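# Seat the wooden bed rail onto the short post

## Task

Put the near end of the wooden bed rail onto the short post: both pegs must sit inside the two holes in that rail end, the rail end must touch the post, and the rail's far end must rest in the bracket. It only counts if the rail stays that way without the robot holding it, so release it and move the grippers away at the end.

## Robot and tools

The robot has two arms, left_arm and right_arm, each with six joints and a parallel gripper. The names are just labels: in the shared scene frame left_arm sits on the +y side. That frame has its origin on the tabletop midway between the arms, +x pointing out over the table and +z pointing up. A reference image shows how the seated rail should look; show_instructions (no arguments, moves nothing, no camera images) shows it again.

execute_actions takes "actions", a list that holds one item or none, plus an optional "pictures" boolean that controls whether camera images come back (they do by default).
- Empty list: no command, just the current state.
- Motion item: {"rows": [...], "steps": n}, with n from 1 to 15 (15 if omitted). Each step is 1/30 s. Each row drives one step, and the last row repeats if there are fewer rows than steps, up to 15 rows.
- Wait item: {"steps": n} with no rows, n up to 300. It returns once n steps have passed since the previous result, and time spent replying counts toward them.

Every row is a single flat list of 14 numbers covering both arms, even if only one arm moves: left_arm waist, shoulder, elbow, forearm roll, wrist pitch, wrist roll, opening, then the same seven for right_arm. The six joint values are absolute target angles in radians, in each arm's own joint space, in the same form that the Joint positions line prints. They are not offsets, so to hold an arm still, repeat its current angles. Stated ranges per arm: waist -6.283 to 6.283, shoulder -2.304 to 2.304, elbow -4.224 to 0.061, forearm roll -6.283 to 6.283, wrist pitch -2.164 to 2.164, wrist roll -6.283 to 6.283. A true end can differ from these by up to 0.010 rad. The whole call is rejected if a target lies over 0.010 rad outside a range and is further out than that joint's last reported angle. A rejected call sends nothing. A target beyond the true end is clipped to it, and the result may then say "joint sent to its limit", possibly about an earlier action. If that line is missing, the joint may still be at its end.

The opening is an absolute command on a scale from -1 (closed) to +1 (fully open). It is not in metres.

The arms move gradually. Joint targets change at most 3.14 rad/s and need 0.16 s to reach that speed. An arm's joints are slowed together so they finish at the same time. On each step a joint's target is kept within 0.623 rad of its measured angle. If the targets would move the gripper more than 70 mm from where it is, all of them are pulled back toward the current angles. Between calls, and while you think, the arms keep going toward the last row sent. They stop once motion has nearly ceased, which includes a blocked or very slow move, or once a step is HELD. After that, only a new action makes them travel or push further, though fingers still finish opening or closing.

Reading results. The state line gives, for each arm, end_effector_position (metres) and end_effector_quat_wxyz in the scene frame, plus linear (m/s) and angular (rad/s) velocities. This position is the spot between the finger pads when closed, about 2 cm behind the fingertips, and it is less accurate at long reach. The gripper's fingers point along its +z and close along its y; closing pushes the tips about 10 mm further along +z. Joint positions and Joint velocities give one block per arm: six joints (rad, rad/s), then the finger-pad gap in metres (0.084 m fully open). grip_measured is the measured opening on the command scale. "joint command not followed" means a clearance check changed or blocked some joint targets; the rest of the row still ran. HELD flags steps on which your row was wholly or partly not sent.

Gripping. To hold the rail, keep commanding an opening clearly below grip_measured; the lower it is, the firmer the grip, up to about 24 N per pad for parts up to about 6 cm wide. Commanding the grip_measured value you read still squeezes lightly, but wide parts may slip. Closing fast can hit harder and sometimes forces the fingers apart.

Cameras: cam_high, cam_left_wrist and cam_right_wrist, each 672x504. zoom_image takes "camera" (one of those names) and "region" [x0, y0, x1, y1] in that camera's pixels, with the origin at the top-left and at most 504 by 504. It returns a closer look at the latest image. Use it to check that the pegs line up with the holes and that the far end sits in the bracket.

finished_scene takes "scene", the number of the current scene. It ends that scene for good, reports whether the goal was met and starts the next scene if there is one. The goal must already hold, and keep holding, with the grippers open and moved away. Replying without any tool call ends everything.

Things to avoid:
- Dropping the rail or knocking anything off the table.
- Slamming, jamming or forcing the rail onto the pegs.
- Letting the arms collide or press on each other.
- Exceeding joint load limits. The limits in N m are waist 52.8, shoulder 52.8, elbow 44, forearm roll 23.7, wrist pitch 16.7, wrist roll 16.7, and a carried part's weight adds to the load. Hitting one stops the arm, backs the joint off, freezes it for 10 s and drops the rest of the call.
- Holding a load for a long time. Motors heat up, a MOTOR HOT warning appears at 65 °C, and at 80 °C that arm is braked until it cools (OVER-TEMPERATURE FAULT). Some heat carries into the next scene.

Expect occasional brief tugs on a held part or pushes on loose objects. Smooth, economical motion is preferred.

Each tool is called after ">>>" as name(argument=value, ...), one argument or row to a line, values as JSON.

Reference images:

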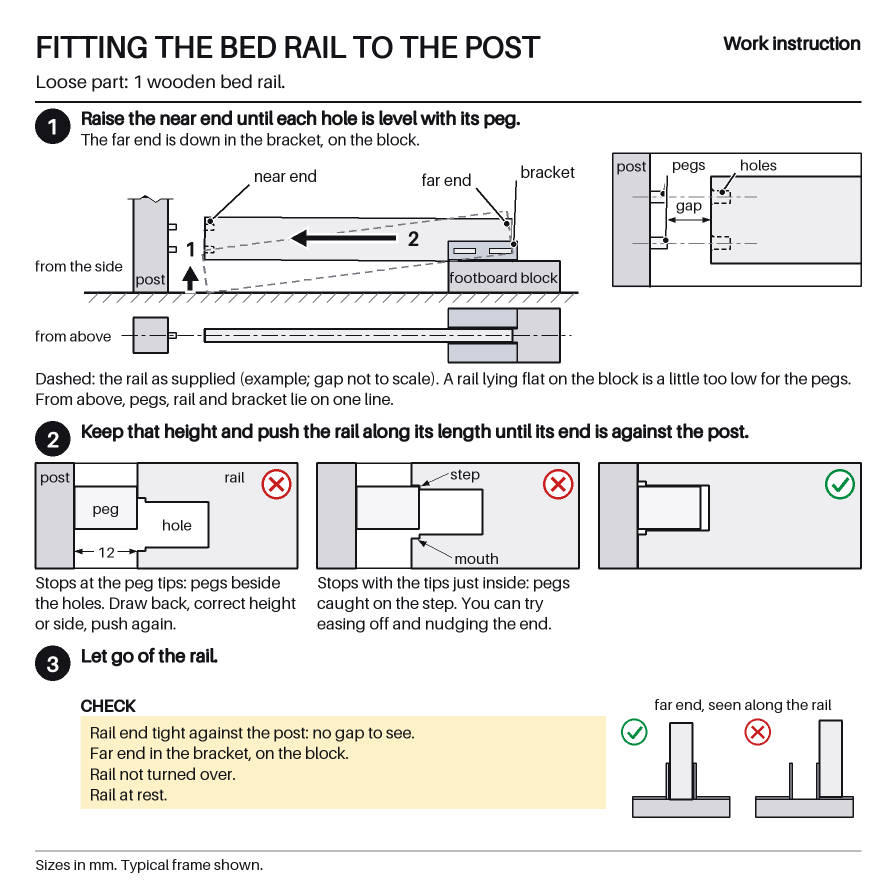

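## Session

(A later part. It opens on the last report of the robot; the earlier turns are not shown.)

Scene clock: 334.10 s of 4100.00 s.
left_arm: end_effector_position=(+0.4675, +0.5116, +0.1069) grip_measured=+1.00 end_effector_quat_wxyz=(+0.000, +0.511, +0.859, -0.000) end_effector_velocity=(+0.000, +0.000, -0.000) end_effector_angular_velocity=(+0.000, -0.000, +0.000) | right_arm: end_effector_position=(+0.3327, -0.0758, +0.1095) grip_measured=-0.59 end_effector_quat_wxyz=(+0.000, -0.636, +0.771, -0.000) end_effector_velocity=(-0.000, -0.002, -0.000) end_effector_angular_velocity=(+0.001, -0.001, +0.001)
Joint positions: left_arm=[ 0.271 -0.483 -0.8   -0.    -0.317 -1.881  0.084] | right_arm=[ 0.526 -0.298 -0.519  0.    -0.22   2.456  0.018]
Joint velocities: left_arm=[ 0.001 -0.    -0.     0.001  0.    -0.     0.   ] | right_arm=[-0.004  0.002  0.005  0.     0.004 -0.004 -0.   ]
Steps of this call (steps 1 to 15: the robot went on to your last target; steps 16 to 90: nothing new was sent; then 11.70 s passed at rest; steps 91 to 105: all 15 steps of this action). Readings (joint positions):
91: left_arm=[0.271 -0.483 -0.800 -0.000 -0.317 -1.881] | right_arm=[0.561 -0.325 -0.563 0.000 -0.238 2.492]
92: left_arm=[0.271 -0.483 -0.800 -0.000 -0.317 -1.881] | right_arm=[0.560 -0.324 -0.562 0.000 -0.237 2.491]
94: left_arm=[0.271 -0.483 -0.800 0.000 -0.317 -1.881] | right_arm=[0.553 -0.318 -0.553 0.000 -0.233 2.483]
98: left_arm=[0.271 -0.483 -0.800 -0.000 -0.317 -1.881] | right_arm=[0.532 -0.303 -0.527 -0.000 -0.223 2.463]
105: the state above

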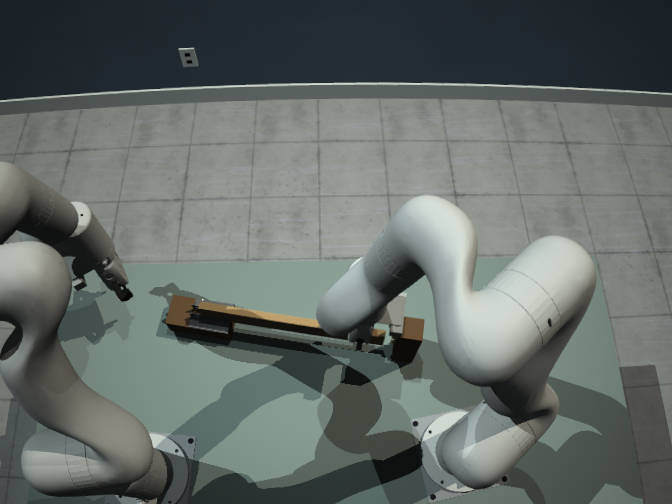

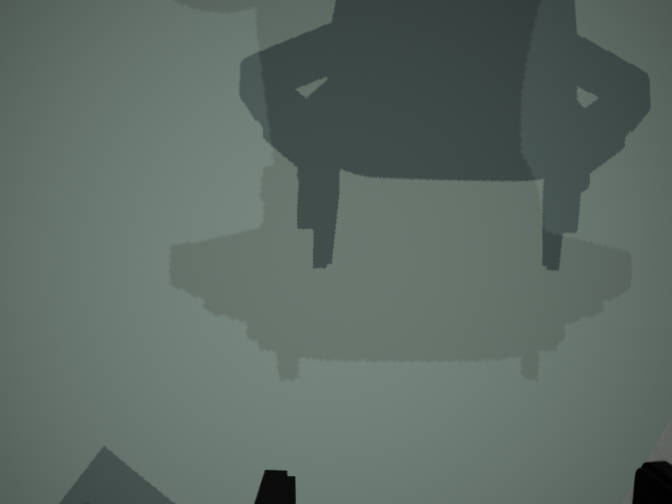

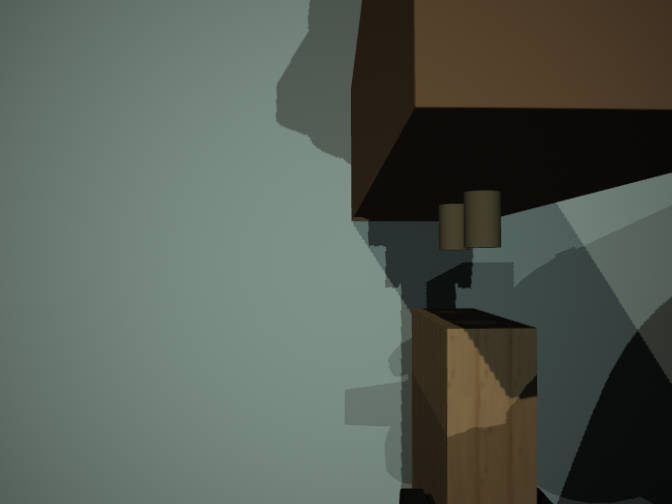

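>>> execute_actions(
  actions=[
    {"rows":[[0.271,-0.483,-0.8,0,-0.317,-1.881,1,0.5185,-0.292,-0.5105,0,-0.218,2.449,-0.8],[0.271,-0.483,-0.8,0,-0.317,-1.881,1,0.5115,-0.286,-0.5025,0,-0.216,2.442,-0.8],[0.271,-0.483,-0.8,0,-0.317,-1.881,1,0.5045,-0.280,-0.4945,0,-0.214,2.435,-0.8],[0.271,-0.483,-0.8,0,-0.317,-1.881,1,0.5045,-0.280,-0.4945,0,-0.214,2.435,-0.8],[0.271,-0.483,-0.8,0,-0.317,-1.881,1,0.4975,-0.2745,-0.4865,0,-0.212,2.428,-0.8],[0.271,-0.483,-0.8,0,-0.317,-1.881,1,0.4975,-0.2745,-0.4865,0,-0.212,2.428,-0.8],[0.271,-0.483,-0.8,0,-0.317,-1.881,1,0.4905,-0.269,-0.4785,0,-0.210,2.421,-0.8],[0.271,-0.483,-0.8,0,-0.317,-1.881,1,0.4905,-0.269,-0.4785,0,-0.210,2.421,-0.8],[0.271,-0.483,-0.8,0,-0.317,-1.881,1,0.4835,-0.263,-0.4705,0,-0.2075,2.414,-0.8]],"steps":15},
  ],
)

Scene clock: 357.30 s of 4100.00 s.
left_arm: end_effector_position=(+0.4675, +0.5116, +0.1069) grip_measured=+1.00 end_effector_quat_wxyz=(+0.000, +0.511, +0.859, -0.000) end_effector_velocity=(-0.000, -0.000, -0.000) end_effector_angular_velocity=(+0.000, +0.001, -0.002) | right_arm: end_effector_position=(+0.3290, -0.0960, +0.1107) grip_measured=-0.59 end_effector_quat_wxyz=(+0.003, -0.636, +0.771, -0.000) end_effector_velocity=(-0.003, -0.013, +0.001) end_effector_angular_velocity=(-0.005, +0.006, +0.000)
Joint positions: left_arm=[ 0.271 -0.483 -0.8    0.    -0.317 -1.881  0.084] | right_arm=[ 0.487 -0.264 -0.474  0.001 -0.204  2.416  0.018]
Joint velocities: left_arm=[-0.001 -0.001  0.     0.001 -0.001 -0.    -0.   ] | right_arm=[-0.025  0.019  0.023 -0.002 -0.004 -0.023 -0.   ]
Steps of this call (steps 1 to 15: the robot went on to your last target; steps 16 to 90: nothing new was sent; then 19.70 s passed at rest; steps 91 to 105: all 15 steps of this action). Readings (joint positions):
91: left_arm=[0.271 -0.483 -0.800 -0.000 -0.317 -1.881] | right_arm=[0.525 -0.298 -0.518 0.000 -0.220 2.456]
92: left_arm=[0.271 -0.483 -0.800 -0.000 -0.317 -1.881] | right_arm=[0.525 -0.297 -0.517 0.000 -0.220 2.455]
94: left_arm=[0.271 -0.483 -0.800 0.000 -0.317 -1.881] | right_arm=[0.519 -0.292 -0.511 0.000 -0.218 2.449]
98: left_arm=[0.271 -0.483 -0.800 0.000 -0.317 -1.881] | right_arm=[0.503 -0.279 -0.492 -0.000 -0.214 2.433]
105: the state above

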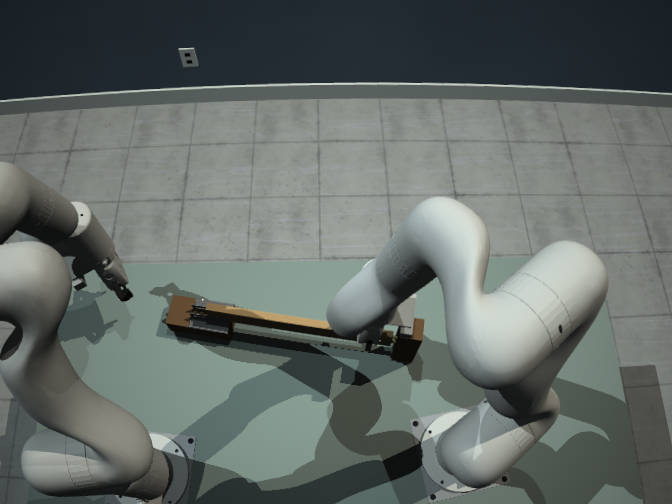

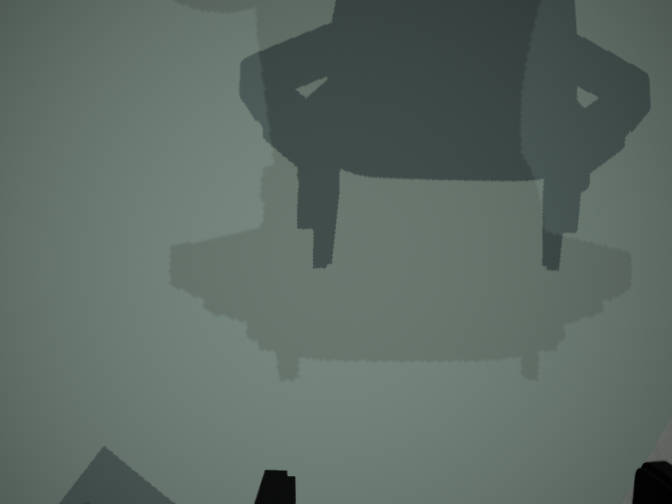

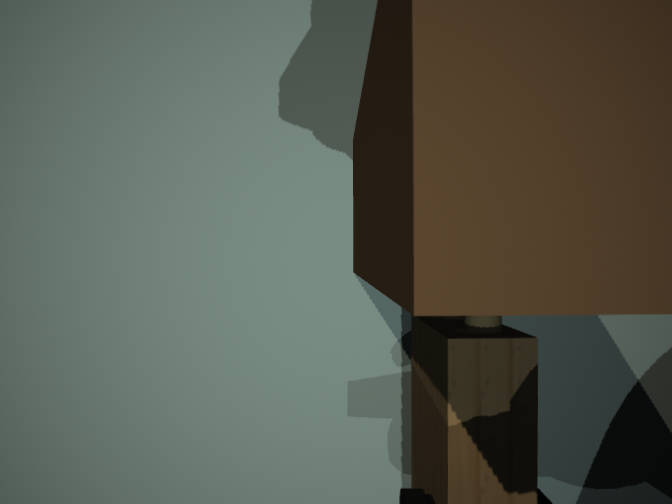

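>>> execute_actions(
  actions=[
    {"rows":[[0.271,-0.483,-0.8,0,-0.317,-1.881,1,0.478,-0.2585,-0.4645,0,-0.206,2.4085,-0.8],[0.271,-0.483,-0.8,0,-0.317,-1.881,1,0.478,-0.2585,-0.4645,0,-0.206,2.4085,-0.8],[0.271,-0.483,-0.8,0,-0.317,-1.881,1,0.478,-0.2585,-0.4645,0,-0.206,2.4085,-0.8],[0.271,-0.483,-0.8,0,-0.317,-1.881,1,0.473,-0.254,-0.4585,0,-0.2045,2.4035,-0.8],[0.271,-0.483,-0.8,0,-0.317,-1.881,1,0.473,-0.254,-0.4585,0,-0.2045,2.4035,-0.8],[0.271,-0.483,-0.8,0,-0.317,-1.881,1,0.473,-0.254,-0.4585,0,-0.2045,2.4035,-0.8],[0.271,-0.483,-0.8,0,-0.317,-1.881,1,0.468,-0.25,-0.4525,0,-0.2025,2.3985,-0.8],[0.271,-0.483,-0.8,0,-0.317,-1.881,1,0.468,-0.25,-0.4525,0,-0.2025,2.3985,-0.8],[0.271,-0.483,-0.8,0,-0.317,-1.881,1,0.468,-0.25,-0.4525,0,-0.2025,2.3985,-0.8],[0.271,-0.483,-0.8,0,-0.317,-1.881,1,0.4625,-0.2455,-0.4465,0,-0.201,2.393,-0.8]],"steps":15},
  ],
)

>>> execute_actions(
  actions=[
    {"steps":10},
  ],
)

Scene clock: 369.77 s of 4100.00 s.
left_arm: end_effector_position=(+0.4675, +0.5116, +0.1069) grip_measured=+1.00 end_effector_quat_wxyz=(+0.000, +0.511, +0.859, -0.000) end_effector_velocity=(-0.000, +0.001, -0.000) end_effector_angular_velocity=(+0.000, +0.001, +0.002) | right_arm: end_effector_position=(+0.3262, -0.1078, +0.1107) grip_measured=-0.59 end_effector_quat_wxyz=(+0.003, -0.636, +0.772, -0.000) end_effector_velocity=(-0.002, -0.009, +0.001) end_effector_angular_velocity=(+0.003, -0.005, +0.001)
Joint positions: left_arm=[ 0.271 -0.483 -0.8   -0.    -0.317 -1.881  0.084] | right_arm=[ 0.464 -0.247 -0.45  -0.    -0.196  2.395  0.018]
Joint velocities: left_arm=[ 0.003 -0.     0.     0.001 -0.     0.    -0.   ] | right_arm=[-0.018  0.016  0.021  0.     0.01  -0.02  -0.   ]
Steps of this call (steps 1 to 15: the robot went on to your last target; steps 16 to 90: nothing new was sent; then 8.97 s passed at rest; steps 91 to 105: all 15 steps of this action). Readings (joint positions):
91: left_arm=[0.271 -0.483 -0.800 -0.000 -0.317 -1.881] | right_arm=[0.483 -0.263 -0.471 0.000 -0.206 2.414]
92: left_arm=[0.271 -0.483 -0.800 0.000 -0.317 -1.881] | right_arm=[0.483 -0.262 -0.471 -0.000 -0.205 2.413]
94: left_arm=[0.271 -0.483 -0.800 -0.000 -0.317 -1.881] | right_arm=[0.480 -0.261 -0.468 -0.000 -0.204 2.411]
98: left_arm=[0.271 -0.483 -0.800 -0.000 -0.317 -1.881] | right_arm=[0.474 -0.255 -0.461 -0.000 -0.201 2.405]
105: the state above

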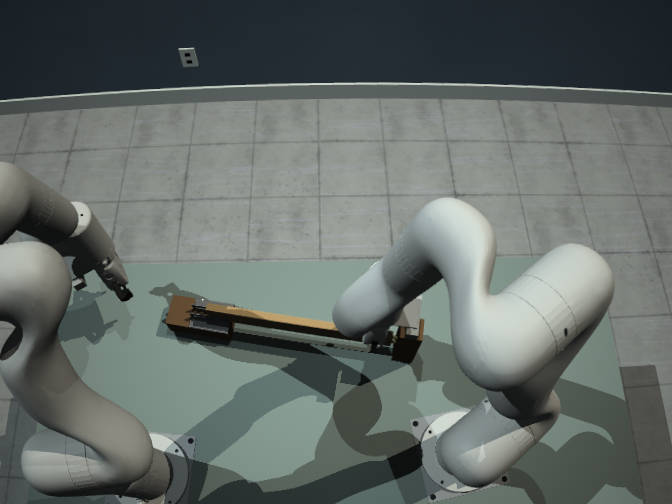

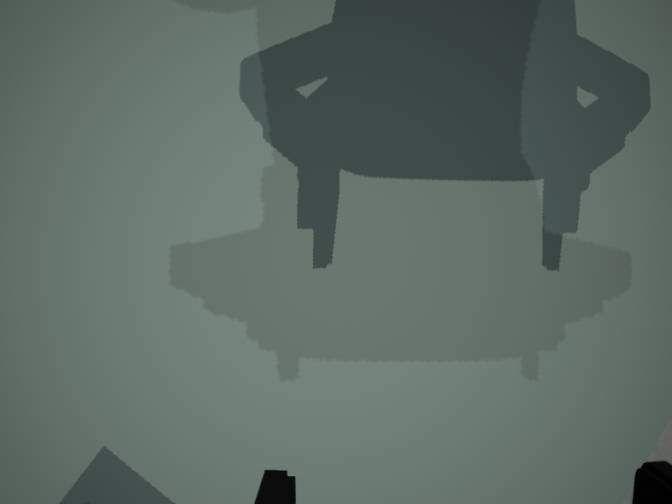

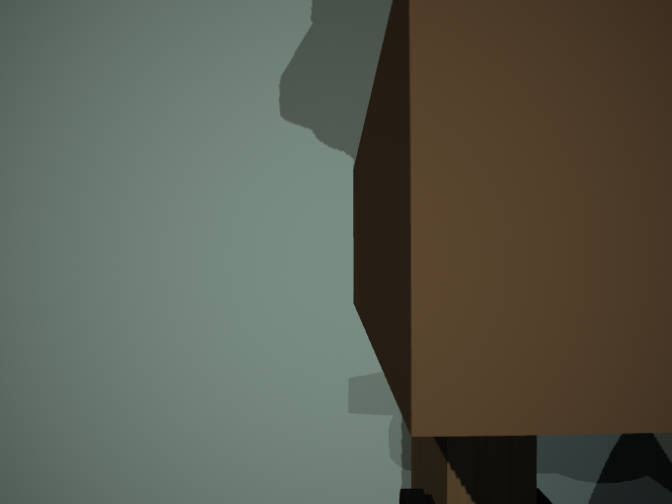

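Scene clock: 370.10 s of 4100.00 s.
left_arm: end_effector_position=(+0.4675, +0.5116, +0.1069) grip_measured=+1.00 end_effector_quat_wxyz=(+0.000, +0.511, +0.859, -0.000) end_effector_velocity=(+0.000, +0.001, +0.000) end_effector_angular_velocity=(-0.000, -0.001, +0.003) | right_arm: end_effector_position=(+0.3261, -0.1084, +0.1107) grip_measured=-0.59 end_effector_quat_wxyz=(+0.004, -0.636, +0.771, -0.000) end_effector_velocity=(-0.001, -0.000, -0.000) end_effector_angular_velocity=(-0.000, +0.000, +0.001)
Joint positions: left_arm=[ 0.271 -0.483 -0.8   -0.    -0.317 -1.881  0.084] | right_arm=[ 0.463 -0.246 -0.448 -0.    -0.195  2.393  0.018]
Joint velocities: left_arm=[ 0.002  0.001  0.    -0.001  0.     0.    -0.   ] | right_arm=[-0.     0.001  0.002  0.     0.001 -0.001  0.   ]
Steps of this call (steps 1 to 10: the robot went on to your last target). Readings (joint positions):
1: left_arm=[0.271 -0.483 -0.800 -0.000 -0.317 -1.881] | right_arm=[0.463 -0.246 -0.449 -0.000 -0.196 2.394]
2: left_arm=[0.271 -0.483 -0.800 0.000 -0.317 -1.881] | right_arm=[0.463 -0.246 -0.449 -0.000 -0.196 2.394]
4: left_arm=[0.271 -0.483 -0.800 0.000 -0.317 -1.881] | right_arm=[0.463 -0.246 -0.448 -0.000 -0.195 2.393]
8: left_arm=[0.271 -0.483 -0.800 0.000 -0.317 -1.881] | right_arm=[0.463 -0.246 -0.448 -0.000 -0.195 2.393]
10: the state above

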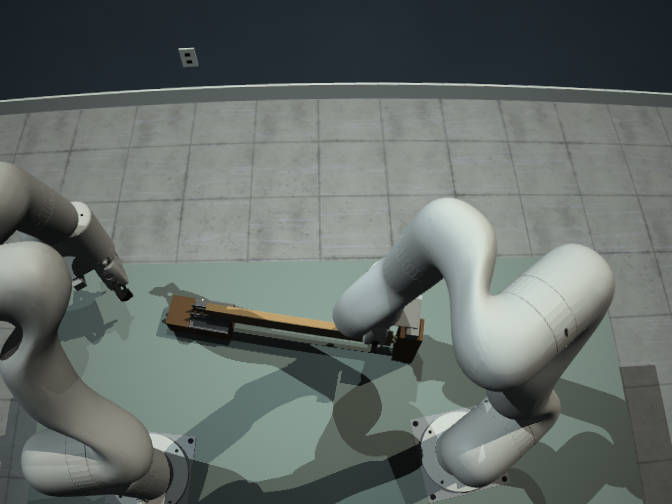

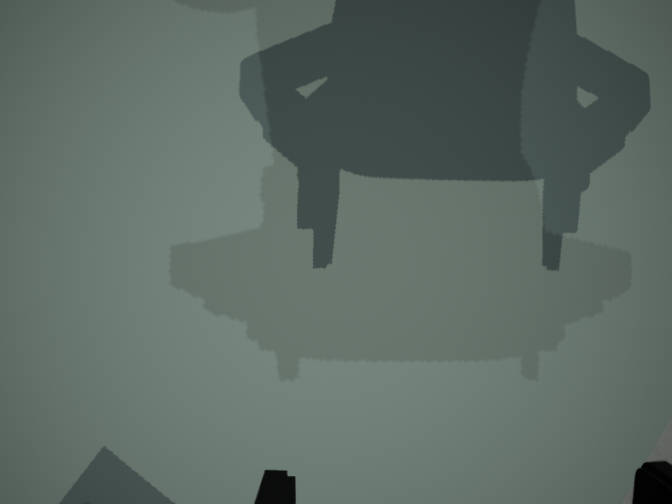

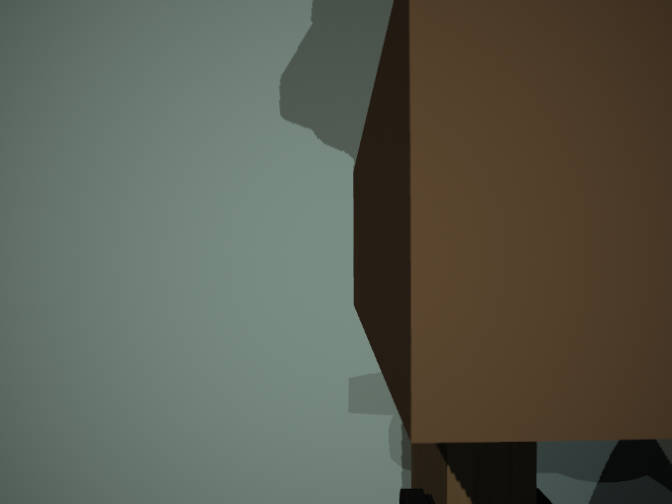

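>>> execute_actions(
  actions=[
    {"rows":[[0.271,-0.483,-0.8,0,-0.317,-1.881,1,0.459,-0.2425,-0.4425,0,-0.200,2.3895,-0.8],[0.271,-0.483,-0.8,0,-0.317,-1.881,1,0.459,-0.2425,-0.4425,0,-0.200,2.3895,-0.8],[0.271,-0.483,-0.8,0,-0.317,-1.881,1,0.459,-0.2425,-0.4425,0,-0.200,2.3895,-0.8],[0.271,-0.483,-0.8,0,-0.317,-1.881,1,0.455,-0.2395,-0.4385,0,-0.199,2.386,-0.8]],"steps":15},
  ],
  pictures=false,
)

>>> execute_actions(
  actions=[
    {"rows":[[0.271,-0.483,-0.8,0,-0.317,-1.881,1,0.459,-0.2425,-0.4425,0,-0.200,2.3895,-0.8],[0.271,-0.483,-0.8,0,-0.317,-1.881,1,0.459,-0.2425,-0.4425,0,-0.200,2.3895,-0.5],[0.271,-0.483,-0.8,0,-0.317,-1.881,1,0.459,-0.2425,-0.4425,0,-0.200,2.3895,0],[0.271,-0.483,-0.8,0,-0.317,-1.881,1,0.459,-0.2425,-0.4425,0,-0.200,2.3895,1],[0.271,-0.483,-0.8,0,-0.317,-1.881,1,0.459,-0.2425,-0.4425,0,-0.200,2.3895,1],[0.271,-0.483,-0.8,0,-0.317,-1.881,1,0.459,-0.2425,-0.4425,0,-0.200,2.3895,1],[0.271,-0.483,-0.8,0,-0.317,-1.881,1,0.459,-0.2425,-0.4425,0,-0.200,2.3895,1],[0.271,-0.483,-0.8,0,-0.317,-1.881,1,0.6,0.05,-0.5,0,-0.55,2.5,1]],"steps":15},
  ],
  pictures=false,
)

>>> execute_actions(
  actions=[
    {"rows":[[0.271,-0.483,-0.8,0,-0.317,-1.881,1,0.0,-0.1,-0.6,0,-0.5,2.0,1]],"steps":15},
  ],
  pictures=false,
)

>>> execute_actions(
  actions=[
    {"steps":15},
  ],
)

>>> zoom_image(
  camera="cam_high",
  region=[150,270,450,390],
)

Scene clock: 392.00 s of 4100.00 s.
left_arm: end_effector_position=(+0.4675, +0.5116, +0.1069) grip_measured=+1.00 end_effector_quat_wxyz=(+0.000, +0.511, +0.859, -0.000) end_effector_velocity=(-0.000, +0.001, +0.000) end_effector_angular_velocity=(-0.000, -0.000, +0.003) | right_arm: end_effector_position=(+0.3254, -0.1120, +0.1109) grip_measured=-0.59 end_effector_quat_wxyz=(+0.004, -0.636, +0.772, -0.000) end_effector_velocity=(+0.000, -0.000, +0.000) end_effector_angular_velocity=(-0.000, +0.000, +0.002)
Joint positions: left_arm=[ 0.271 -0.483 -0.8    0.    -0.317 -1.881  0.084] | right_arm=[ 0.455 -0.24  -0.44  -0.    -0.193  2.386  0.018]
Joint velocities: left_arm=[ 0.002  0.001  0.    -0.001  0.     0.     0.   ] | right_arm=[-0.001  0.     0.     0.    -0.001 -0.003 -0.   ]
Steps of this call (steps 1 to 15: the robot went on to your last target; steps 16 to 90: nothing new was sent; then 18.40 s passed at rest; steps 91 to 105: all 15 steps of this action). Readings (joint positions):
91: left_arm=[0.271 -0.483 -0.800 0.000 -0.317 -1.881] | right_arm=[0.462 -0.245 -0.448 0.000 -0.195 2.393]
92: left_arm=[0.271 -0.483 -0.800 0.000 -0.317 -1.881] | right_arm=[0.462 -0.245 -0.448 0.000 -0.195 2.392]
94: left_arm=[0.271 -0.483 -0.800 -0.000 -0.317 -1.881] | right_arm=[0.461 -0.244 -0.446 -0.000 -0.195 2.391]
98: left_arm=[0.271 -0.483 -0.800 0.000 -0.317 -1.881] | right_arm=[0.456 -0.241 -0.442 -0.000 -0.193 2.387]
105: the state above

Scene clock: 392.50 s of 4100.00 s.
left_arm: end_effector_position=(+0.4675, +0.5116, +0.1069) grip_measured=+1.00 end_effector_quat_wxyz=(+0.000, +0.511, +0.859, -0.000) end_effector_velocity=(+0.000, +0.000, +0.000) end_effector_angular_velocity=(+0.000, -0.001, -0.000) | right_arm: end_effector_position=(+0.3128, -0.0855, +0.1766) grip_measured=+0.99 end_effector_quat_wxyz=(-0.001, -0.643, +0.766, -0.000) end_effector_velocity=(-0.083, +0.114, +0.342) end_effector_angular_velocity=(+0.007, -0.009, +0.096)
Joint positions: left_arm=[ 0.271 -0.483 -0.8   -0.    -0.317 -1.881  0.084] | right_arm=[ 0.542 -0.069 -0.476 -0.    -0.408  2.455  0.084]
Joint velocities: left_arm=[-0.  0. -0. -0.  0.  0. -0.] | right_arm=[ 0.422  0.867 -0.173  0.001 -1.029  0.326  0.003]
Steps of this call (steps 1 to 15: all 15 steps of this action). Readings (joint positions):
1: left_arm=[0.271 -0.483 -0.800 -0.000 -0.317 -1.881] | right_arm=[0.455 -0.240 -0.440 -0.000 -0.193 2.386]
2: left_arm=[0.271 -0.483 -0.800 0.000 -0.317 -1.881] | right_arm=[0.455 -0.240 -0.441 -0.000 -0.193 2.387]
4: left_arm=[0.271 -0.483 -0.800 -0.000 -0.317 -1.881] | right_arm=[0.456 -0.241 -0.440 -0.000 -0.200 2.388]
8: left_arm=[0.271 -0.483 -0.800 0.000 -0.317 -1.881] | right_arm=[0.458 -0.243 -0.439 -0.000 -0.205 2.390]
15: the state above

Scene clock: 393.00 s of 4100.00 s.
left_arm: end_effector_position=(+0.4675, +0.5116, +0.1069) grip_measured=+1.00 end_effector_quat_wxyz=(+0.000, +0.511, +0.859, -0.000) end_effector_velocity=(-0.000, +0.000, -0.000) end_effector_angular_velocity=(-0.000, +0.001, +0.002) | right_arm: end_effector_position=(+0.4080, -0.1922, +0.2048) grip_measured=+1.00 end_effector_quat_wxyz=(+0.000, -0.618, +0.786, -0.000) end_effector_velocity=(+0.179, -0.330, +0.005) end_effector_angular_velocity=(-0.002, +0.005, -0.176)
Joint positions: left_arm=[ 0.271 -0.483 -0.8    0.    -0.317 -1.881  0.084] | right_arm=[ 0.139 -0.078 -0.573 -0.    -0.495  2.116  0.084]
Joint velocities: left_arm=[ 0.001 -0.001 -0.    -0.001 -0.    -0.    -0.   ] | right_arm=[-1.011 -0.161 -0.192  0.    -0.036 -0.835 -0.   ]
Steps of this call (steps 1 to 15: all 15 steps of this action). Readings (joint positions):
1: left_arm=[0.271 -0.483 -0.800 0.000 -0.317 -1.881] | right_arm=[0.556 -0.041 -0.482 -0.000 -0.441 2.465]
2: left_arm=[0.271 -0.483 -0.800 0.000 -0.317 -1.881] | right_arm=[0.565 -0.017 -0.488 -0.000 -0.469 2.471]
4: left_arm=[0.271 -0.483 -0.800 0.000 -0.317 -1.881] | right_arm=[0.540 -0.004 -0.501 0.000 -0.490 2.446]
8: left_arm=[0.271 -0.483 -0.800 0.000 -0.317 -1.881] | right_arm=[0.380 -0.040 -0.527 -0.000 -0.487 2.316]
15: the state above

Scene clock: 393.50 s of 4100.00 s.
left_arm: end_effector_position=(+0.4675, +0.5116, +0.1069) grip_measured=+1.00 end_effector_quat_wxyz=(+0.000, +0.511, +0.859, -0.000) end_effector_velocity=(-0.000, +0.000, -0.000) end_effector_angular_velocity=(+0.000, -0.000, +0.000) | right_arm: end_effector_position=(+0.4296, -0.2395, +0.2056) grip_measured=+1.00 end_effector_quat_wxyz=(-0.000, -0.609, +0.793, +0.000) end_effector_velocity=(+0.001, -0.002, +0.000) end_effector_angular_velocity=(+0.000, -0.002, -0.004)
Joint positions: left_arm=[ 0.271 -0.483 -0.8    0.    -0.317 -1.881  0.084] | right_arm=[ 0.001 -0.1   -0.6    0.    -0.5    2.     0.084]
Joint velocities: left_arm=[ 0.001 -0.     0.     0.     0.001  0.     0.   ] | right_arm=[-0.006 -0.001 -0.002 -0.     0.001 -0.002  0.   ]
Steps of this call (steps 1 to 15: the robot went on to your last target). Readings (joint positions):
1: left_arm=[0.271 -0.483 -0.800 0.000 -0.317 -1.881] | right_arm=[0.106 -0.083 -0.580 -0.000 -0.496 2.088]
2: left_arm=[0.271 -0.483 -0.800 0.000 -0.317 -1.881] | right_arm=[0.075 -0.088 -0.586 -0.000 -0.497 2.063]
4: left_arm=[0.271 -0.483 -0.800 0.000 -0.317 -1.881] | right_arm=[0.031 -0.095 -0.594 -0.000 -0.499 2.027]
8: left_arm=[0.271 -0.483 -0.800 0.000 -0.317 -1.881] | right_arm=[0.006 -0.099 -0.599 -0.000 -0.500 2.004]
15: the state above

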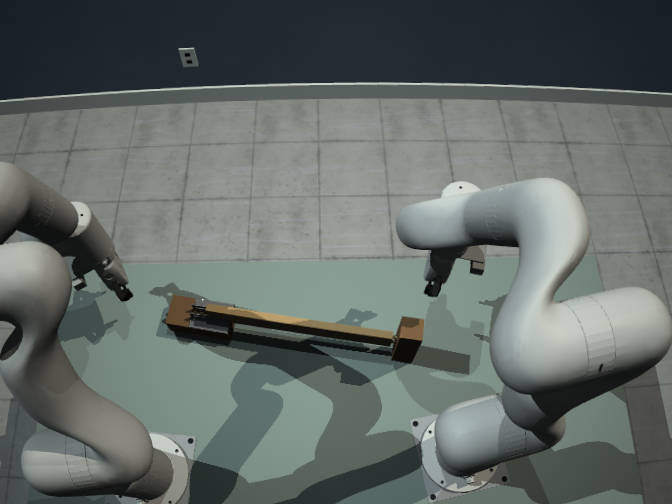

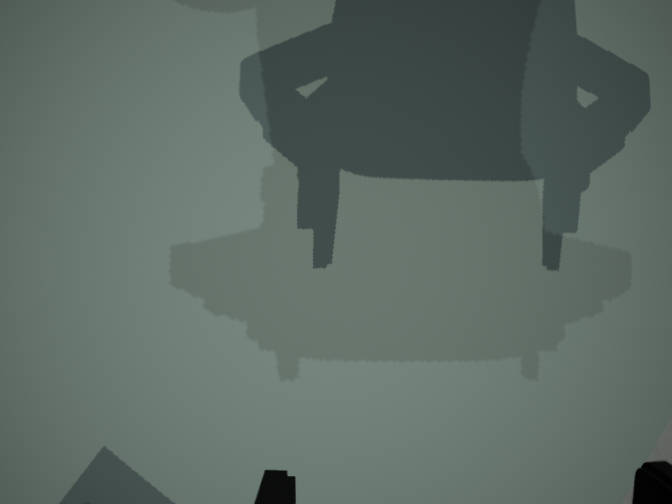

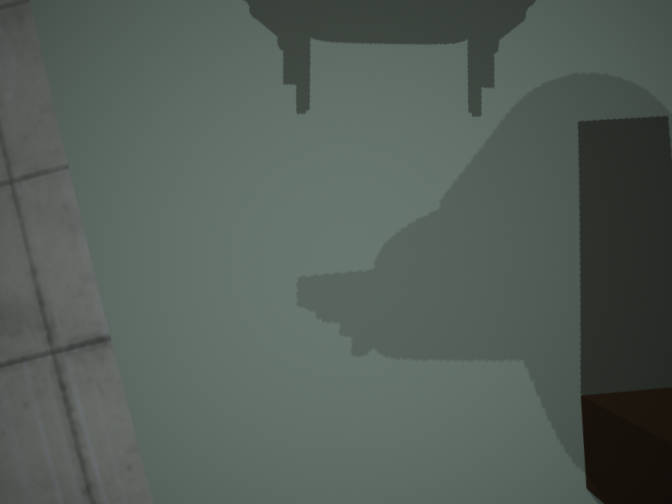

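Region (150, 270, 450, 390) of cam_high's 672x504 image, scaled by 1.680, with more detail than that image has; it fills the top 202 rows of this view, and the rest is white.

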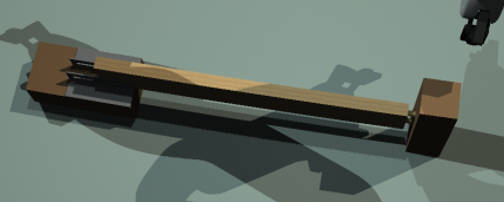

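>>> zoom_image(
  camera="cam_high",
  region=[350,310,440,370],
)

Region (350, 310, 440, 370) of cam_high's 672x504 image, scaled by 5.600, with more detail than that image has.

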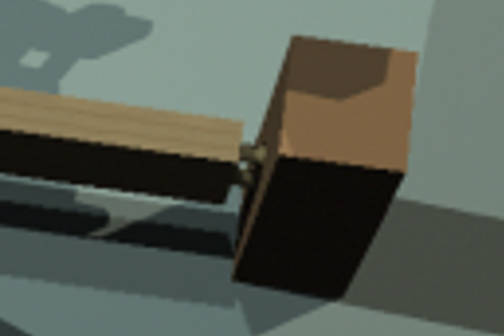

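>>> execute_actions(
  actions=[
    {"rows":[[0.271,-0.483,-0.8,0,-0.317,-1.881,1,0.5255,-0.12,-0.52,0,-0.40,2.456,1]],"steps":15},
  ],
  pictures=false,
)

>>> execute_actions(
  actions=[
    {"steps":15},
  ],
  pictures=false,
)

>>> execute_actions(
  actions=[
    {"rows":[[0.271,-0.483,-0.8,0,-0.317,-1.881,1,0.5255,-0.298,-0.5185,0,-0.220,2.456,1]],"steps":15},
  ],
  pictures=false,
)

>>> execute_actions(
  actions=[
    {"rows":[[0.271,-0.483,-0.8,0,-0.317,-1.881,1,0.5255,-0.298,-0.5185,0,-0.220,2.456,0.3],[0.271,-0.483,-0.8,0,-0.317,-1.881,1,0.5255,-0.298,-0.5185,0,-0.220,2.456,0],[0.271,-0.483,-0.8,0,-0.317,-1.881,1,0.5255,-0.298,-0.5185,0,-0.220,2.456,-0.2],[0.271,-0.483,-0.8,0,-0.317,-1.881,1,0.5255,-0.298,-0.5185,0,-0.220,2.456,-0.3],[0.271,-0.483,-0.8,0,-0.317,-1.881,1,0.5255,-0.298,-0.5185,0,-0.220,2.456,-0.4],[0.271,-0.483,-0.8,0,-0.317,-1.881,1,0.5255,-0.298,-0.5185,0,-0.220,2.456,-0.5],[0.271,-0.483,-0.8,0,-0.317,-1.881,1,0.5255,-0.298,-0.5185,0,-0.220,2.456,-0.6],[0.271,-0.483,-0.8,0,-0.317,-1.881,1,0.5255,-0.298,-0.5185,0,-0.220,2.456,-0.8],[0.271,-0.483,-0.8,0,-0.317,-1.881,1,0.5255,-0.298,-0.5185,0,-0.220,2.456,-1]],"steps":15},
  ],
)

>>> zoom_image(
  camera="cam_right_wrist",
  region=[380,100,580,400],
)

Scene clock: 424.90 s of 4100.00 s.
left_arm: end_effector_position=(+0.4675, +0.5116, +0.1069) grip_measured=+1.00 end_effector_quat_wxyz=(+0.000, +0.511, +0.859, -0.000) end_effector_velocity=(+0.000, +0.000, +0.000) end_effector_angular_velocity=(+0.001, -0.001, -0.002) | right_arm: end_effector_position=(+0.3526, -0.1010, +0.1782) grip_measured=+1.00 end_effector_quat_wxyz=(-0.000, -0.632, +0.775, +0.000) end_effector_velocity=(-0.232, +0.250, -0.059) end_effector_angular_velocity=(-0.005, +0.008, +0.141)
Joint positions: left_arm=[ 0.271 -0.483 -0.8    0.    -0.317 -1.881  0.084] | right_arm=[ 0.435 -0.117 -0.534  0.    -0.417  2.377  0.084]
Joint velocities: left_arm=[ 0.     0.001 -0.     0.002 -0.     0.    -0.   ] | right_arm=[ 0.951 -0.037  0.148  0.     0.175  0.81  -0.   ]
Steps of this call (steps 1 to 15: the robot went on to your last target; steps 16 to 90: nothing new was sent; then 27.90 s passed at rest; steps 91 to 105: all 15 steps of this action). Readings (joint positions):
91: left_arm=[0.271 -0.483 -0.800 -0.000 -0.317 -1.881] | right_arm=[0.000 -0.100 -0.600 -0.000 -0.500 2.000]
92: left_arm=[0.271 -0.483 -0.800 0.000 -0.317 -1.881] | right_arm=[0.004 -0.100 -0.599 -0.000 -0.499 2.005]
94: left_arm=[0.271 -0.483 -0.800 0.000 -0.317 -1.881] | right_arm=[0.053 -0.102 -0.593 -0.000 -0.489 2.049]
98: left_arm=[0.271 -0.483 -0.800 0.000 -0.317 -1.881] | right_arm=[0.198 -0.108 -0.570 0.000 -0.462 2.172]
105: the state above

Scene clock: 425.40 s of 4100.00 s.
left_arm: end_effector_position=(+0.4675, +0.5116, +0.1069) grip_measured=+1.00 end_effector_quat_wxyz=(+0.000, +0.511, +0.859, -0.000) end_effector_velocity=(+0.000, +0.000, +0.001) end_effector_angular_velocity=(+0.001, -0.001, -0.002) | right_arm: end_effector_position=(+0.3301, -0.0784, +0.1728) grip_measured=+1.00 end_effector_quat_wxyz=(+0.000, -0.636, +0.772, -0.000) end_effector_velocity=(-0.001, +0.001, -0.001) end_effector_angular_velocity=(-0.000, +0.001, +0.005)
Joint positions: left_arm=[ 0.271 -0.483 -0.8    0.    -0.317 -1.881  0.084] | right_arm=[ 0.525 -0.12  -0.52  -0.    -0.4    2.456  0.084]
Joint velocities: left_arm=[-0.     0.002  0.     0.002 -0.001  0.     0.   ] | right_arm=[ 0.004 -0.001  0.001  0.     0.001 -0.001 -0.   ]
Steps of this call (steps 1 to 15: the robot went on to your last target). Readings (joint positions):
1: left_arm=[0.271 -0.483 -0.800 -0.000 -0.317 -1.881] | right_arm=[0.464 -0.118 -0.529 0.000 -0.412 2.402]
2: left_arm=[0.271 -0.483 -0.800 0.000 -0.317 -1.881] | right_arm=[0.487 -0.119 -0.526 0.000 -0.408 2.421]
4: left_arm=[0.271 -0.483 -0.800 0.000 -0.317 -1.881] | right_arm=[0.510 -0.119 -0.522 0.000 -0.403 2.442]
8: left_arm=[0.271 -0.483 -0.800 0.000 -0.317 -1.881] | right_arm=[0.522 -0.120 -0.520 -0.000 -0.401 2.454]
15: the state above

Scene clock: 425.90 s of 4100.00 s.
left_arm: end_effector_position=(+0.4675, +0.5116, +0.1069) grip_measured=+1.00 end_effector_quat_wxyz=(+0.000, +0.511, +0.859, -0.000) end_effector_velocity=(-0.000, -0.000, -0.000) end_effector_angular_velocity=(-0.000, +0.001, +0.000) | right_arm: end_effector_position=(+0.3328, -0.0759, +0.1100) grip_measured=+1.00 end_effector_quat_wxyz=(+0.001, -0.636, +0.771, -0.000) end_effector_velocity=(+0.000, +0.000, -0.003) end_effector_angular_velocity=(+0.001, -0.001, +0.000)
Joint positions: left_arm=[ 0.271 -0.483 -0.8   -0.    -0.317 -1.881  0.084] | right_arm=[ 0.525 -0.296 -0.519  0.    -0.221  2.456  0.084]
Joint velocities: left_arm=[-0. -0.  0. -0. -0. -0. -0.] | right_arm=[ 0.    -0.01  -0.001 -0.     0.011  0.     0.   ]
Steps of this call (steps 1 to 15: all 15 steps of this action). Readings (joint positions):
1: left_arm=[0.271 -0.483 -0.800 -0.000 -0.317 -1.881] | right_arm=[0.525 -0.120 -0.520 -0.000 -0.400 2.456]
2: left_arm=[0.271 -0.483 -0.800 -0.000 -0.317 -1.881] | right_arm=[0.525 -0.124 -0.520 -0.000 -0.395 2.456]
4: left_arm=[0.271 -0.483 -0.800 -0.000 -0.317 -1.881] | right_arm=[0.525 -0.171 -0.522 0.000 -0.345 2.456]
8: left_arm=[0.271 -0.483 -0.800 -0.000 -0.317 -1.881] | right_arm=[0.525 -0.279 -0.517 -0.000 -0.242 2.456]
15: the state above

Scene clock: 426.40 s of 4100.00 s.
left_arm: end_effector_position=(+0.4675, +0.5116, +0.1069) grip_measured=+1.00 end_effector_quat_wxyz=(+0.000, +0.511, +0.859, -0.000) end_effector_velocity=(-0.000, +0.000, -0.001) end_effector_angular_velocity=(-0.000, +0.001, +0.001) | right_arm: end_effector_position=(+0.3323, -0.0761, +0.1095) grip_measured=-0.60 end_effector_quat_wxyz=(-0.000, -0.637, +0.771, -0.000) end_effector_velocity=(+0.001, +0.000, +0.000) end_effector_angular_velocity=(+0.001, -0.001, -0.003)
Joint positions: left_arm=[ 0.271 -0.483 -0.8    0.    -0.317 -1.881  0.084] | right_arm=[ 0.526 -0.298 -0.518  0.    -0.221  2.456  0.018]
Joint velocities: left_arm=[ 0.    -0.001  0.    -0.     0.    -0.    -0.   ] | right_arm=[-0.001  0.    -0.001  0.     0.     0.002  0.   ]
Steps of this call (steps 1 to 15: all 15 steps of this action). Readings (joint positions):
1: left_arm=[0.271 -0.483 -0.800 0.000 -0.317 -1.881] | right_arm=[0.525 -0.297 -0.519 0.000 -0.221 2.456]
2: left_arm=[0.271 -0.483 -0.800 0.000 -0.317 -1.881] | right_arm=[0.525 -0.297 -0.519 0.000 -0.220 2.456]
4: left_arm=[0.271 -0.483 -0.800 -0.000 -0.317 -1.881] | right_arm=[0.525 -0.297 -0.519 0.000 -0.220 2.456]
8: left_arm=[0.271 -0.483 -0.800 0.000 -0.317 -1.881] | right_arm=[0.525 -0.298 -0.519 0.000 -0.220 2.456]
15: the state above

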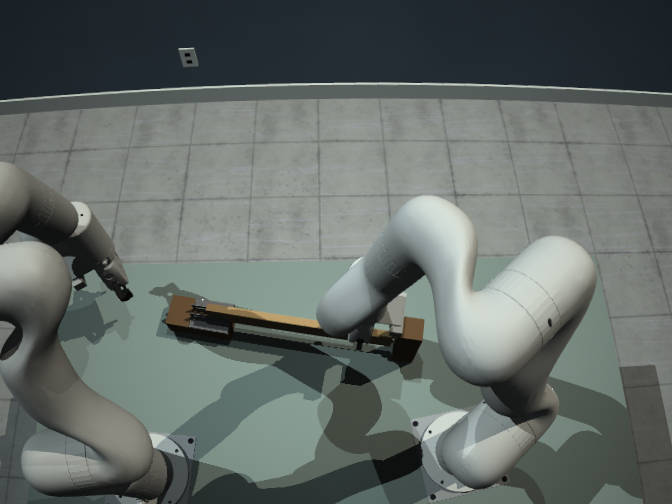

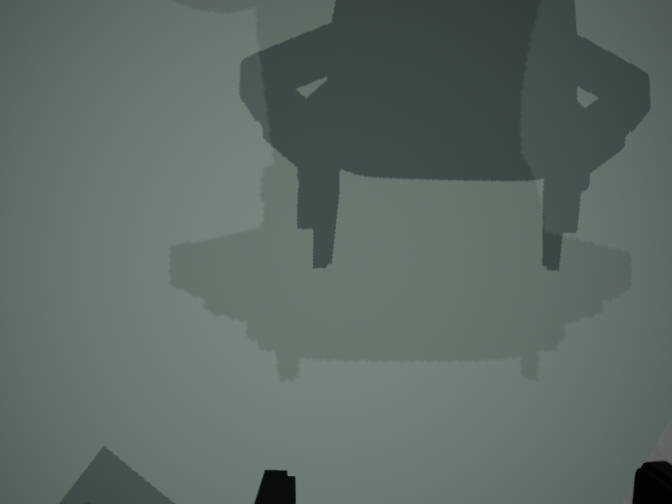

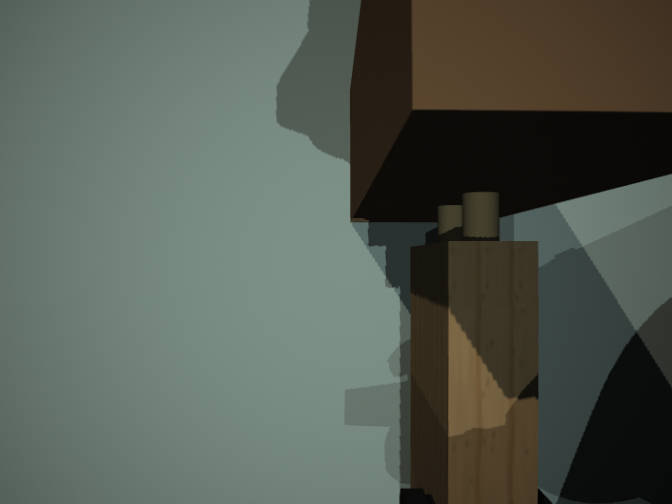

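Region (380, 100, 580, 400) of cam_right_wrist's 672x504 image, scaled by 1.680, with more detail than that image has.

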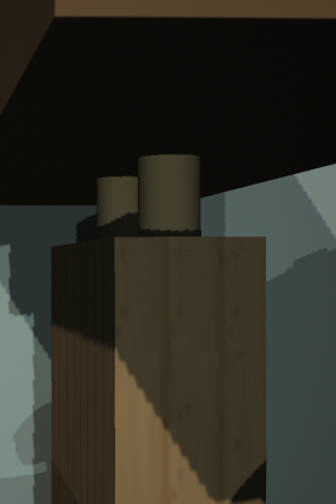

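>>> execute_actions(
  actions=[
    {"rows":[[0.271,-0.483,-0.8,0,-0.317,-1.881,1,0.5255,-0.2955,-0.5185,0,-0.223,2.456,-1],[0.271,-0.483,-0.8,0,-0.317,-1.881,1,0.5255,-0.2955,-0.5185,0,-0.223,2.456,-1],[0.271,-0.483,-0.8,0,-0.317,-1.881,1,0.5255,-0.2955,-0.5185,0,-0.223,2.456,-1],[0.271,-0.483,-0.8,0,-0.317,-1.881,1,0.522,-0.293,-0.5145,0,-0.2215,2.4525,-1],[0.271,-0.483,-0.8,0,-0.317,-1.881,1,0.522,-0.293,-0.5145,0,-0.2215,2.4525,-1],[0.271,-0.483,-0.8,0,-0.317,-1.881,1,0.522,-0.293,-0.5145,0,-0.2215,2.4525,-1],[0.271,-0.483,-0.8,0,-0.317,-1.881,1,0.5185,-0.290,-0.5105,0,-0.2205,2.449,-1],[0.271,-0.483,-0.8,0,-0.317,-1.881,1,0.5185,-0.290,-0.5105,0,-0.2205,2.449,-1],[0.271,-0.483,-0.8,0,-0.317,-1.881,1,0.5185,-0.290,-0.5105,0,-0.2205,2.449,-1],[0.271,-0.483,-0.8,0,-0.317,-1.881,1,0.515,-0.2875,-0.5065,0,-0.219,2.4455,-1]],"steps":15},
  ],
)

>>> zoom_image(
  camera="cam_right_wrist",
  region=[380,100,580,400],
)

Scene clock: 443.27 s of 4100.00 s.
left_arm: end_effector_position=(+0.4675, +0.5116, +0.1069) grip_measured=+1.00 end_effector_quat_wxyz=(+0.000, +0.511, +0.859, -0.000) end_effector_velocity=(+0.000, -0.001, +0.001) end_effector_angular_velocity=(+0.000, -0.001, -0.001) | right_arm: end_effector_position=(+0.3322, -0.0805, +0.1106) grip_measured=-0.59 end_effector_quat_wxyz=(+0.002, -0.636, +0.771, +0.000) end_effector_velocity=(-0.002, -0.009, +0.001) end_effector_angular_velocity=(-0.005, +0.005, -0.001)
Joint positions: left_arm=[ 0.271 -0.483 -0.8    0.    -0.317 -1.881  0.084] | right_arm=[ 0.516 -0.288 -0.509  0.    -0.217  2.447  0.018]
Joint velocities: left_arm=[-0.001  0.001  0.    -0.    -0.     0.     0.   ] | right_arm=[-0.017  0.011  0.014 -0.002 -0.005 -0.014 -0.   ]
Steps of this call (steps 1 to 15: the robot went on to your last target; steps 16 to 90: nothing new was sent; then 13.37 s passed at rest; steps 91 to 105: all 15 steps of this action). Readings (joint positions):
91: left_arm=[0.271 -0.483 -0.800 -0.000 -0.317 -1.881] | right_arm=[0.526 -0.298 -0.518 0.000 -0.220 2.456]
92: left_arm=[0.271 -0.483 -0.800 -0.000 -0.317 -1.881] | right_arm=[0.525 -0.298 -0.518 0.000 -0.220 2.456]
94: left_arm=[0.271 -0.483 -0.800 -0.000 -0.317 -1.881] | right_arm=[0.525 -0.297 -0.518 -0.000 -0.220 2.456]
98: left_arm=[0.271 -0.483 -0.800 -0.000 -0.317 -1.881] | right_arm=[0.524 -0.294 -0.515 0.000 -0.217 2.453]
105: the state above

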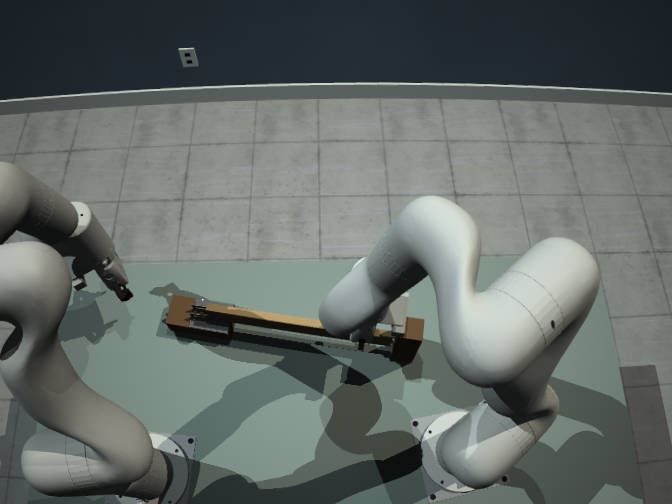

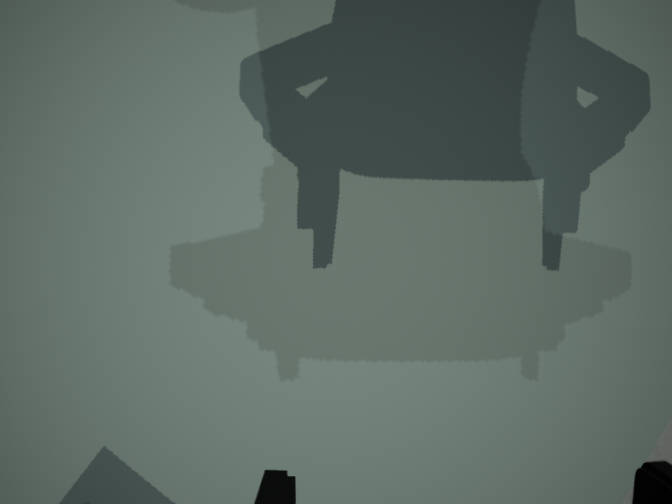

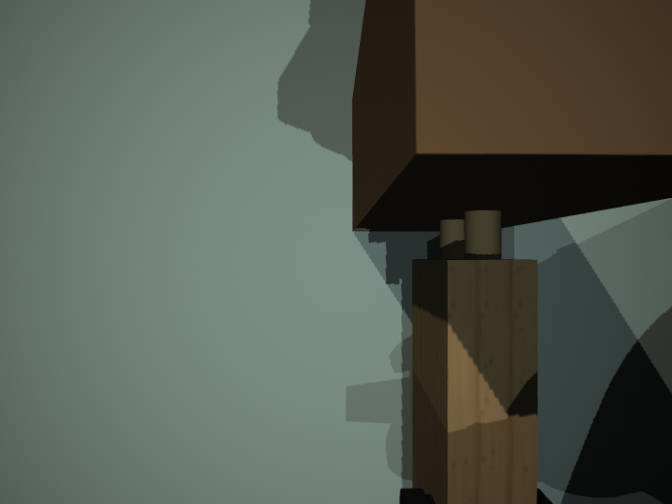

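Region (380, 100, 580, 400) of cam_right_wrist's 672x504 image, scaled by 1.680, with more detail than that image has.

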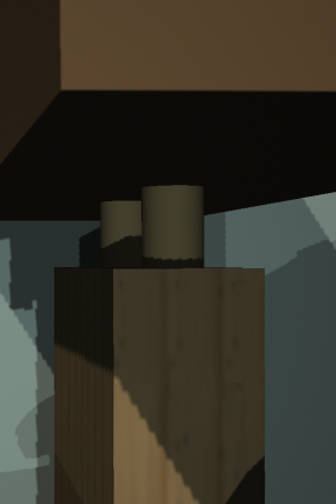

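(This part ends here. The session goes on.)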